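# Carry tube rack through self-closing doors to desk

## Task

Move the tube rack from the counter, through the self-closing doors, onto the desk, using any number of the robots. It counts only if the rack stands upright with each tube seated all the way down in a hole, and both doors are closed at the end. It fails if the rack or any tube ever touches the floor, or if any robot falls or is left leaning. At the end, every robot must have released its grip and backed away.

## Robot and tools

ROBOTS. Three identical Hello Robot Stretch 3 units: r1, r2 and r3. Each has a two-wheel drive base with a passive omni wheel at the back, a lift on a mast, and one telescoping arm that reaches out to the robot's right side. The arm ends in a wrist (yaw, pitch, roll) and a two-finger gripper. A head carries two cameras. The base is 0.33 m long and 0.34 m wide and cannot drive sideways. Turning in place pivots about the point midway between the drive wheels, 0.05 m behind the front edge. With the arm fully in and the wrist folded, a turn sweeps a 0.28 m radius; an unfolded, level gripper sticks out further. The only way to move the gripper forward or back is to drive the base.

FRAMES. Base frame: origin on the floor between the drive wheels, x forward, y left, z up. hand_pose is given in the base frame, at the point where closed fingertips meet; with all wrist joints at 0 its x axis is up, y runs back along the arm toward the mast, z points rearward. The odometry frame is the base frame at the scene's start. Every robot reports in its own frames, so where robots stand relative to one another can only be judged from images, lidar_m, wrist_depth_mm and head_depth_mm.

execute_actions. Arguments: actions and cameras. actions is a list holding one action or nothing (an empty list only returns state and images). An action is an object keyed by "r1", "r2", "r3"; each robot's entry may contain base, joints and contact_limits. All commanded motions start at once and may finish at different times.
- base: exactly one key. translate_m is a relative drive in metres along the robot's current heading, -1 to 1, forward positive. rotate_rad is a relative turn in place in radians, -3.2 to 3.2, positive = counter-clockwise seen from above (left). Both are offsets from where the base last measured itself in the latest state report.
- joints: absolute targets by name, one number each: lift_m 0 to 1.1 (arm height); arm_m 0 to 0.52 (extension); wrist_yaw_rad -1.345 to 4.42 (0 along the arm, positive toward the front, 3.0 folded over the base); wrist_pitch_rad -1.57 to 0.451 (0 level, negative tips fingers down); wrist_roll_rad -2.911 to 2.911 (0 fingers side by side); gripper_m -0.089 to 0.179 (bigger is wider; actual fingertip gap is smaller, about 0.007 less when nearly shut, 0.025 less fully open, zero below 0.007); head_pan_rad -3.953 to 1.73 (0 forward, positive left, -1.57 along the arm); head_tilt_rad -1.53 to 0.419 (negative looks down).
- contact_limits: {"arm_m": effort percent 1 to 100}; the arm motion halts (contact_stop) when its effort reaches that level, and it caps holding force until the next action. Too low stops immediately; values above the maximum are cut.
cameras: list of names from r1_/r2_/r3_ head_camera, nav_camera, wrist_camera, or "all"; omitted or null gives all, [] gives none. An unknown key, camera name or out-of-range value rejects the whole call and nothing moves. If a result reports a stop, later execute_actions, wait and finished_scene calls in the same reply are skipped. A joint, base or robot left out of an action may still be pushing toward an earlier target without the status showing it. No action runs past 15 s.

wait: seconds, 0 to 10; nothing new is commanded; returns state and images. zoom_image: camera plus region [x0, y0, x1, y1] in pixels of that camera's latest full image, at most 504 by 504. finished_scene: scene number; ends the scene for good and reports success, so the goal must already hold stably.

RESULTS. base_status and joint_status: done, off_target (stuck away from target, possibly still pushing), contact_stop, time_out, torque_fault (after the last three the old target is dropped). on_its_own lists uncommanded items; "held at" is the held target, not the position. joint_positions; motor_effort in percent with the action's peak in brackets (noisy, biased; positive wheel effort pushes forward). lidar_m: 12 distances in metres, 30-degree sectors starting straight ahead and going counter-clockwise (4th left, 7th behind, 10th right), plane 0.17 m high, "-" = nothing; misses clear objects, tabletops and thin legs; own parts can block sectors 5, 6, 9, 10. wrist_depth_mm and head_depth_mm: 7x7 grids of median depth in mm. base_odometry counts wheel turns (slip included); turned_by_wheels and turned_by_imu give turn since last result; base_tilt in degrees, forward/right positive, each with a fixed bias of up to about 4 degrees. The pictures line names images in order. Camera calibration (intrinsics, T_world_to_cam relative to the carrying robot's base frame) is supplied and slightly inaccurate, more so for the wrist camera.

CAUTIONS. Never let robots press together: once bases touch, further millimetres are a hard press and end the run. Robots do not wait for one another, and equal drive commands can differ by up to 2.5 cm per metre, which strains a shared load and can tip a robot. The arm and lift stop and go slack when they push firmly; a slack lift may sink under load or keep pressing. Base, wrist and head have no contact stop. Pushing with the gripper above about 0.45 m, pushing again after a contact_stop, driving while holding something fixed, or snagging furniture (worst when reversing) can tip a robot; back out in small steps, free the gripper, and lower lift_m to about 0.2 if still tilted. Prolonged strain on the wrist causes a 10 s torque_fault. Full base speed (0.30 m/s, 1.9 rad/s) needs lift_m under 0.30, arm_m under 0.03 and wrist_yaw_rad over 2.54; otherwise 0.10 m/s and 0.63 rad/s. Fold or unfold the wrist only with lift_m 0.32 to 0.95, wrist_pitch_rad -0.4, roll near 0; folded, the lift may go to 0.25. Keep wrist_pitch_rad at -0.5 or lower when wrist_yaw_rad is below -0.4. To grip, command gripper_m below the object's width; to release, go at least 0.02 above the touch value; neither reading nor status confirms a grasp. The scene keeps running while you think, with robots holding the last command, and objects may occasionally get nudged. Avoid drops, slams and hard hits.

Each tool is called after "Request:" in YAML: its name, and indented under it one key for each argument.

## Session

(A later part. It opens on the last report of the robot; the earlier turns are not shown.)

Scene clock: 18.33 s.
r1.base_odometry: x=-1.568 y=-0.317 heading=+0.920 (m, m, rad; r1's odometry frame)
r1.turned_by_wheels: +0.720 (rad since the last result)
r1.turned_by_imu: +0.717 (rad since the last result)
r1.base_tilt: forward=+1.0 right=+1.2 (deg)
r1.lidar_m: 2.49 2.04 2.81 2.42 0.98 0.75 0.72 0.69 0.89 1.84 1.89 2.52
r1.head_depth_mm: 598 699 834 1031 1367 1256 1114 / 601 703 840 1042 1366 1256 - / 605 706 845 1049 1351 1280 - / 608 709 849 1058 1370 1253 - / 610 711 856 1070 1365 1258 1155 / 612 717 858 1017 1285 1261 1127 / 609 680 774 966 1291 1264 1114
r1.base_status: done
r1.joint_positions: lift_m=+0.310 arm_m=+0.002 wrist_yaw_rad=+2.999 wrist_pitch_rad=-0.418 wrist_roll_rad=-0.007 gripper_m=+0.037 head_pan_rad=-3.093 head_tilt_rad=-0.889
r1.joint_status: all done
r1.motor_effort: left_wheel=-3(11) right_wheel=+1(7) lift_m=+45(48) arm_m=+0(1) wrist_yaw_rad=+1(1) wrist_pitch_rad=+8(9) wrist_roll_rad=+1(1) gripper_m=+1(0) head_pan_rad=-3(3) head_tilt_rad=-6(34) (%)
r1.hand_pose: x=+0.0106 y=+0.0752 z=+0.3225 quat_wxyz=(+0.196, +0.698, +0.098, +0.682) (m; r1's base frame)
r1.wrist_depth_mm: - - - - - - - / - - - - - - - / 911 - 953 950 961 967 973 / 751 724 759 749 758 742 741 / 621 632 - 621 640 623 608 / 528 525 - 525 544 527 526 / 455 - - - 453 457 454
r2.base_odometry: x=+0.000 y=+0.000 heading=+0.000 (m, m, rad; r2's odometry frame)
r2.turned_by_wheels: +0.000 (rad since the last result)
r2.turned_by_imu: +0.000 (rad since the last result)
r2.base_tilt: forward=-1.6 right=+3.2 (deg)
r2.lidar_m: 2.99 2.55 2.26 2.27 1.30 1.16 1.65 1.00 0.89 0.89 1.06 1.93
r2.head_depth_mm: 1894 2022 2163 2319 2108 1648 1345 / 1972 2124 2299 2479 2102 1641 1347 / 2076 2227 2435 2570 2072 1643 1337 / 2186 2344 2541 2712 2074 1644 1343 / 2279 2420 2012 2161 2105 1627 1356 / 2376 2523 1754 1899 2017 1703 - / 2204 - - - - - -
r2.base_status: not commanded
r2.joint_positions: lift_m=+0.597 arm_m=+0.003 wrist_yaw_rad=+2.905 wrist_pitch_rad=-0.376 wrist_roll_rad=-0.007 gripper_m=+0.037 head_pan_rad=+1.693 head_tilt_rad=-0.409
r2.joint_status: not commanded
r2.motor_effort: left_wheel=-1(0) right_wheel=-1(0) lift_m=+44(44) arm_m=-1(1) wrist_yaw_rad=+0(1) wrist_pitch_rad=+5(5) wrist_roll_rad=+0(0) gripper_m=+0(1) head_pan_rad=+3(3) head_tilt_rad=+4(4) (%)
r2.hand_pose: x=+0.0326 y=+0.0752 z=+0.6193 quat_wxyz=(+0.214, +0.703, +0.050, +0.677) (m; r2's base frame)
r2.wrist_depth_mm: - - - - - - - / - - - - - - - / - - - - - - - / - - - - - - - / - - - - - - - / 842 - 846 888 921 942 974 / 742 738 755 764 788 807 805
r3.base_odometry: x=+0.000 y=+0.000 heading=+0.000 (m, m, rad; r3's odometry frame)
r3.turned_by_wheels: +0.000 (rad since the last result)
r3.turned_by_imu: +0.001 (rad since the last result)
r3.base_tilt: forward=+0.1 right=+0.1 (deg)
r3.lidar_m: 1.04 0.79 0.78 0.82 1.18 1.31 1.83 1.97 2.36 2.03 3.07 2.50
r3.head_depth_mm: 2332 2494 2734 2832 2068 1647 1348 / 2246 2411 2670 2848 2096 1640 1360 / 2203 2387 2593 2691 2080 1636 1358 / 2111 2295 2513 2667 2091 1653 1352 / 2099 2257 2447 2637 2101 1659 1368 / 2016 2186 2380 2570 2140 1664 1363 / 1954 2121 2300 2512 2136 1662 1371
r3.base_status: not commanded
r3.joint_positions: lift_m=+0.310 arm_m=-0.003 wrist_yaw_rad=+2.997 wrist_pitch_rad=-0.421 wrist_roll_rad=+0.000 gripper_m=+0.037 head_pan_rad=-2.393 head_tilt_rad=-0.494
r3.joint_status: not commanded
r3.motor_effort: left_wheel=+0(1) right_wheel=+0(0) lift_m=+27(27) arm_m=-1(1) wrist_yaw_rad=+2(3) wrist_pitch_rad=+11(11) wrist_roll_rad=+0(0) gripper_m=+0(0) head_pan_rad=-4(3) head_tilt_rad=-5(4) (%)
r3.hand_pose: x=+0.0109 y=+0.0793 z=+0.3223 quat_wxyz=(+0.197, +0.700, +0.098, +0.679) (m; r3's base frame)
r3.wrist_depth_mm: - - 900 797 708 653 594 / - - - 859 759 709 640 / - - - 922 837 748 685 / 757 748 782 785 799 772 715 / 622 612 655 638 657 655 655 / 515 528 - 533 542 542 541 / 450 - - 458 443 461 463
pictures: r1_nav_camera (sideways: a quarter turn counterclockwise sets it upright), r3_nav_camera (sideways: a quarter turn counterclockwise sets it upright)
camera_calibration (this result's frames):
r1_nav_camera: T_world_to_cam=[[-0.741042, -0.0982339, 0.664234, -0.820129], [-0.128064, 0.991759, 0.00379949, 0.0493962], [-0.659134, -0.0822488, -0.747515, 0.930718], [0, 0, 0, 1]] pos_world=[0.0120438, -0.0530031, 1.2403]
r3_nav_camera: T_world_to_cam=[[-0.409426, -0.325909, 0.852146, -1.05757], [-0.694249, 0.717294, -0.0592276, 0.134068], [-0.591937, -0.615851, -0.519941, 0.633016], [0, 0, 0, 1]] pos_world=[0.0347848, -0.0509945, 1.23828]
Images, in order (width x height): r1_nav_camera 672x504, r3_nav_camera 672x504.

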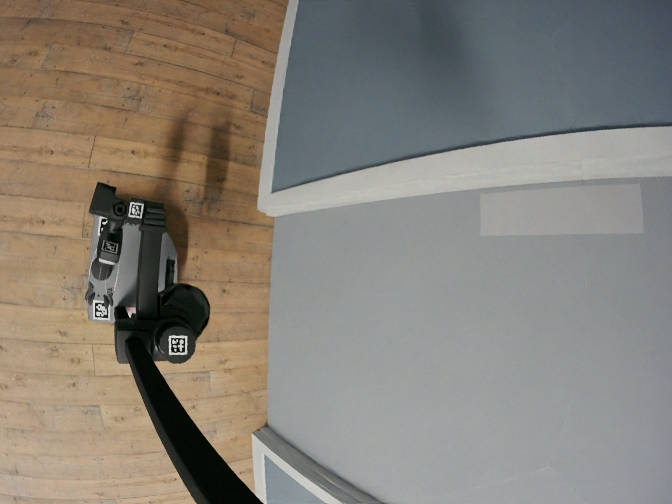

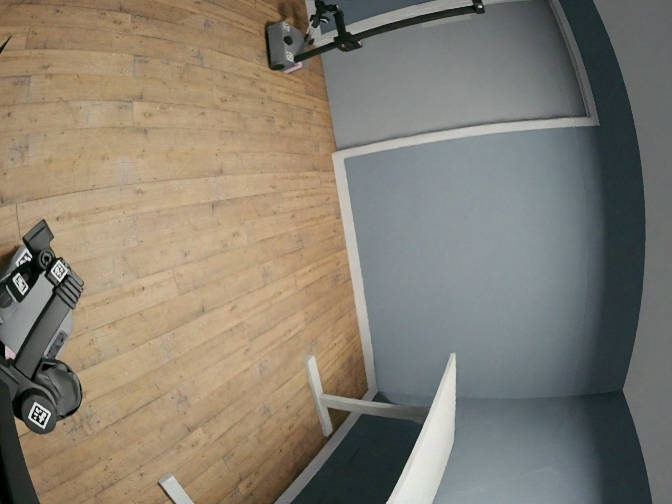

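Request:
execute_actions:
  actions:
    - {"r1":{"base":{"translate_m":-1.0}},"r2":{"base":{"rotate_rad":1.76},"joints":{"lift_m":0.28,"wrist_yaw_rad":3.0,"head_pan_rad":-0.6,"head_tilt_rad":-0.5}}}
  cameras: ["r1_nav_camera"]

Request:
execute_actions:
  actions:
    - {"r1":{"base":{"rotate_rad":-0.45}},"r2":{"base":{"translate_m":1.0}}}
  cameras: []

Request:
execute_actions:
  actions:
    - {"r1":{"base":{"translate_m":-0.3}},"r2":{"base":{"translate_m":0.73}}}
  cameras: []

Request:
execute_actions:
  actions:
    - {"r1":{"base":{"rotate_rad":-0.5}},"r2":{"base":{"rotate_rad":2.6}}}
  cameras: []

Request:
execute_actions:
  actions:
    - {"r1":{"base":{"translate_m":-0.2}},"r2":{"joints":{"lift_m":0.93}}}
  cameras: ["r1_nav_camera","r2_nav_camera","r2_head_camera"]

Scene clock: 31.17 s.
r1.base_odometry: x=-2.174 y=-1.113 heading=+0.920 (m, m, rad; r1's odometry frame)
r1.turned_by_wheels: +0.000 (rad since the last result)
r1.turned_by_imu: +0.007 (rad since the last result)
r1.base_tilt: forward=+1.0 right=+1.4 (deg)
r1.lidar_m: 3.47 2.91 0.61 0.31 0.26 0.25 0.28 1.21 0.87 0.83 0.37 0.40
r1.head_depth_mm: - - 291 317 379 471 596 / - - 303 359 439 567 - / - 296 341 413 523 683 - / 288 322 387 486 646 968 - / 307 366 466 1630 1422 1256 1151 / 1797 2077 2093 1712 1464 1255 1127 / 1795 2003 2019 1703 1451 1264 1109
r1.base_status: done
r1.joint_positions: lift_m=+0.310 arm_m=+0.002 wrist_yaw_rad=+3.000 wrist_pitch_rad=-0.417 wrist_roll_rad=-0.007 gripper_m=+0.037 head_pan_rad=-3.094 head_tilt_rad=-0.894
r1.joint_status: not commanded
r1.motor_effort: left_wheel=-10(51) right_wheel=-12(40) lift_m=+42(45) arm_m=+0(0) wrist_yaw_rad=+1(2) wrist_pitch_rad=+8(9) wrist_roll_rad=+1(1) gripper_m=+0(0) head_pan_rad=-3(4) head_tilt_rad=-3(6) (%)
r1.hand_pose: x=+0.0105 y=+0.0754 z=+0.3229 quat_wxyz=(+0.195, +0.698, +0.098, +0.682) (m; r1's base frame)
r1.wrist_depth_mm: 218 - 347 496 757 - - / 231 - 370 537 - - - / 244 - 402 585 894 965 965 / 254 284 441 643 756 747 752 / 264 304 - 600 641 614 621 / 275 333 - 523 541 526 522 / 282 - - - 455 458 457
r2.base_odometry: x=+0.000 y=+0.000 heading=+1.760 (m, m, rad; r2's odometry frame)
r2.turned_by_wheels: +1.760 (rad since the last result)
r2.turned_by_imu: +1.778 (rad since the last result)
r2.base_tilt: forward=-1.6 right=+3.2 (deg)
r2.lidar_m: 1.66 1.21 1.16 1.29 0.92 0.89 0.91 1.23 3.00 3.10 2.37 2.26
r2.head_depth_mm: 1952 2114 2367 2494 1884 1524 1277 / 1933 2151 2341 2495 1882 1527 1275 / 1944 2109 2327 2520 1881 1507 1289 / 1915 2086 2333 2444 1895 1519 1276 / 1915 2093 2308 2474 1890 1512 1274 / 1889 2080 2297 2458 1873 1525 1277 / 1891 2071 2290 2418 1907 1519 1279
r2.base_status: done
r2.joint_positions: lift_m=+0.280 arm_m=+0.003 wrist_yaw_rad=+2.997 wrist_pitch_rad=-0.377 wrist_roll_rad=-0.007 gripper_m=+0.037 head_pan_rad=-0.593 head_tilt_rad=-0.494
r2.joint_status: all done
r2.motor_effort: left_wheel=-3(9) right_wheel=+3(10) lift_m=+40(41) arm_m=-1(1) wrist_yaw_rad=+2(6) wrist_pitch_rad=+5(5) wrist_roll_rad=+0(0) gripper_m=+1(1) head_pan_rad=-2(35) head_tilt_rad=-4(14) (%)
r2.hand_pose: x=+0.0117 y=+0.0791 z=+0.3020 quat_wxyz=(+0.182, +0.700, +0.083, +0.686) (m; r2's base frame)
r2.wrist_depth_mm: 776 - - - - 974 908 / 810 - - - - - 978 / 806 - 939 959 - - - / 675 694 729 745 758 796 814 / 563 574 - 597 617 639 645 / 475 496 - 520 520 531 539 / - - - 440 441 453 458
r3.base_odometry: x=+0.000 y=+0.000 heading=+0.000 (m, m, rad; r3's odometry frame)
r3.turned_by_wheels: +0.000 (rad since the last result)
r3.turned_by_imu: +0.004 (rad since the last result)
r3.base_tilt: forward=+0.1 right=+0.1 (deg)
r3.lidar_m: 1.04 0.80 0.78 0.82 1.18 1.31 1.82 1.98 2.36 2.76 3.08 2.49
r3.head_depth_mm: 2294 2539 2757 2830 2099 1623 1356 / 2246 2418 2715 2821 2115 1641 1352 / 2184 2357 2603 2748 2111 1644 1360 / 2138 2323 2495 2700 2097 1662 1366 / 2076 2237 2428 2592 2111 1653 1355 / 2021 2177 2372 2545 2098 1657 1383 / 1959 2116 2289 2497 2098 1663 1364
r3.base_status: not commanded
r3.joint_positions: lift_m=+0.310 arm_m=-0.003 wrist_yaw_rad=+2.997 wrist_pitch_rad=-0.421 wrist_roll_rad=+0.000 gripper_m=+0.037 head_pan_rad=-2.393 head_tilt_rad=-0.494
r3.joint_status: not commanded
r3.motor_effort: left_wheel=+0(0) right_wheel=+0(0) lift_m=+26(27) arm_m=-1(1) wrist_yaw_rad=+3(3) wrist_pitch_rad=+11(11) wrist_roll_rad=+0(0) gripper_m=+0(0) head_pan_rad=-4(3) head_tilt_rad=-4(4) (%)
r3.hand_pose: x=+0.0109 y=+0.0793 z=+0.3223 quat_wxyz=(+0.197, +0.700, +0.098, +0.679) (m; r3's base frame)
r3.wrist_depth_mm: - - 910 797 712 648 590 / - - - 856 780 690 640 / - - - 905 822 742 674 / 783 759 779 788 795 755 707 / 621 619 656 637 658 655 657 / 517 522 - 529 548 539 538 / 453 - - 454 444 466 474
pictures: r1_nav_camera (sideways: a quarter turn counterclockwise sets it upright)
camera_calibration (this result's frames):
r1_nav_camera: T_world_to_cam=[[-0.744446, -0.0978089, 0.660479, -0.815215], [-0.127302, 0.991858, 0.00339634, 0.0499164], [-0.655434, -0.0815518, -0.750836, 0.935015], [0, 0, 0, 1]] pos_world=[0.0123115, -0.0529931, 1.24031]
Images, in order (width x height): r1_nav_camera 672x504.

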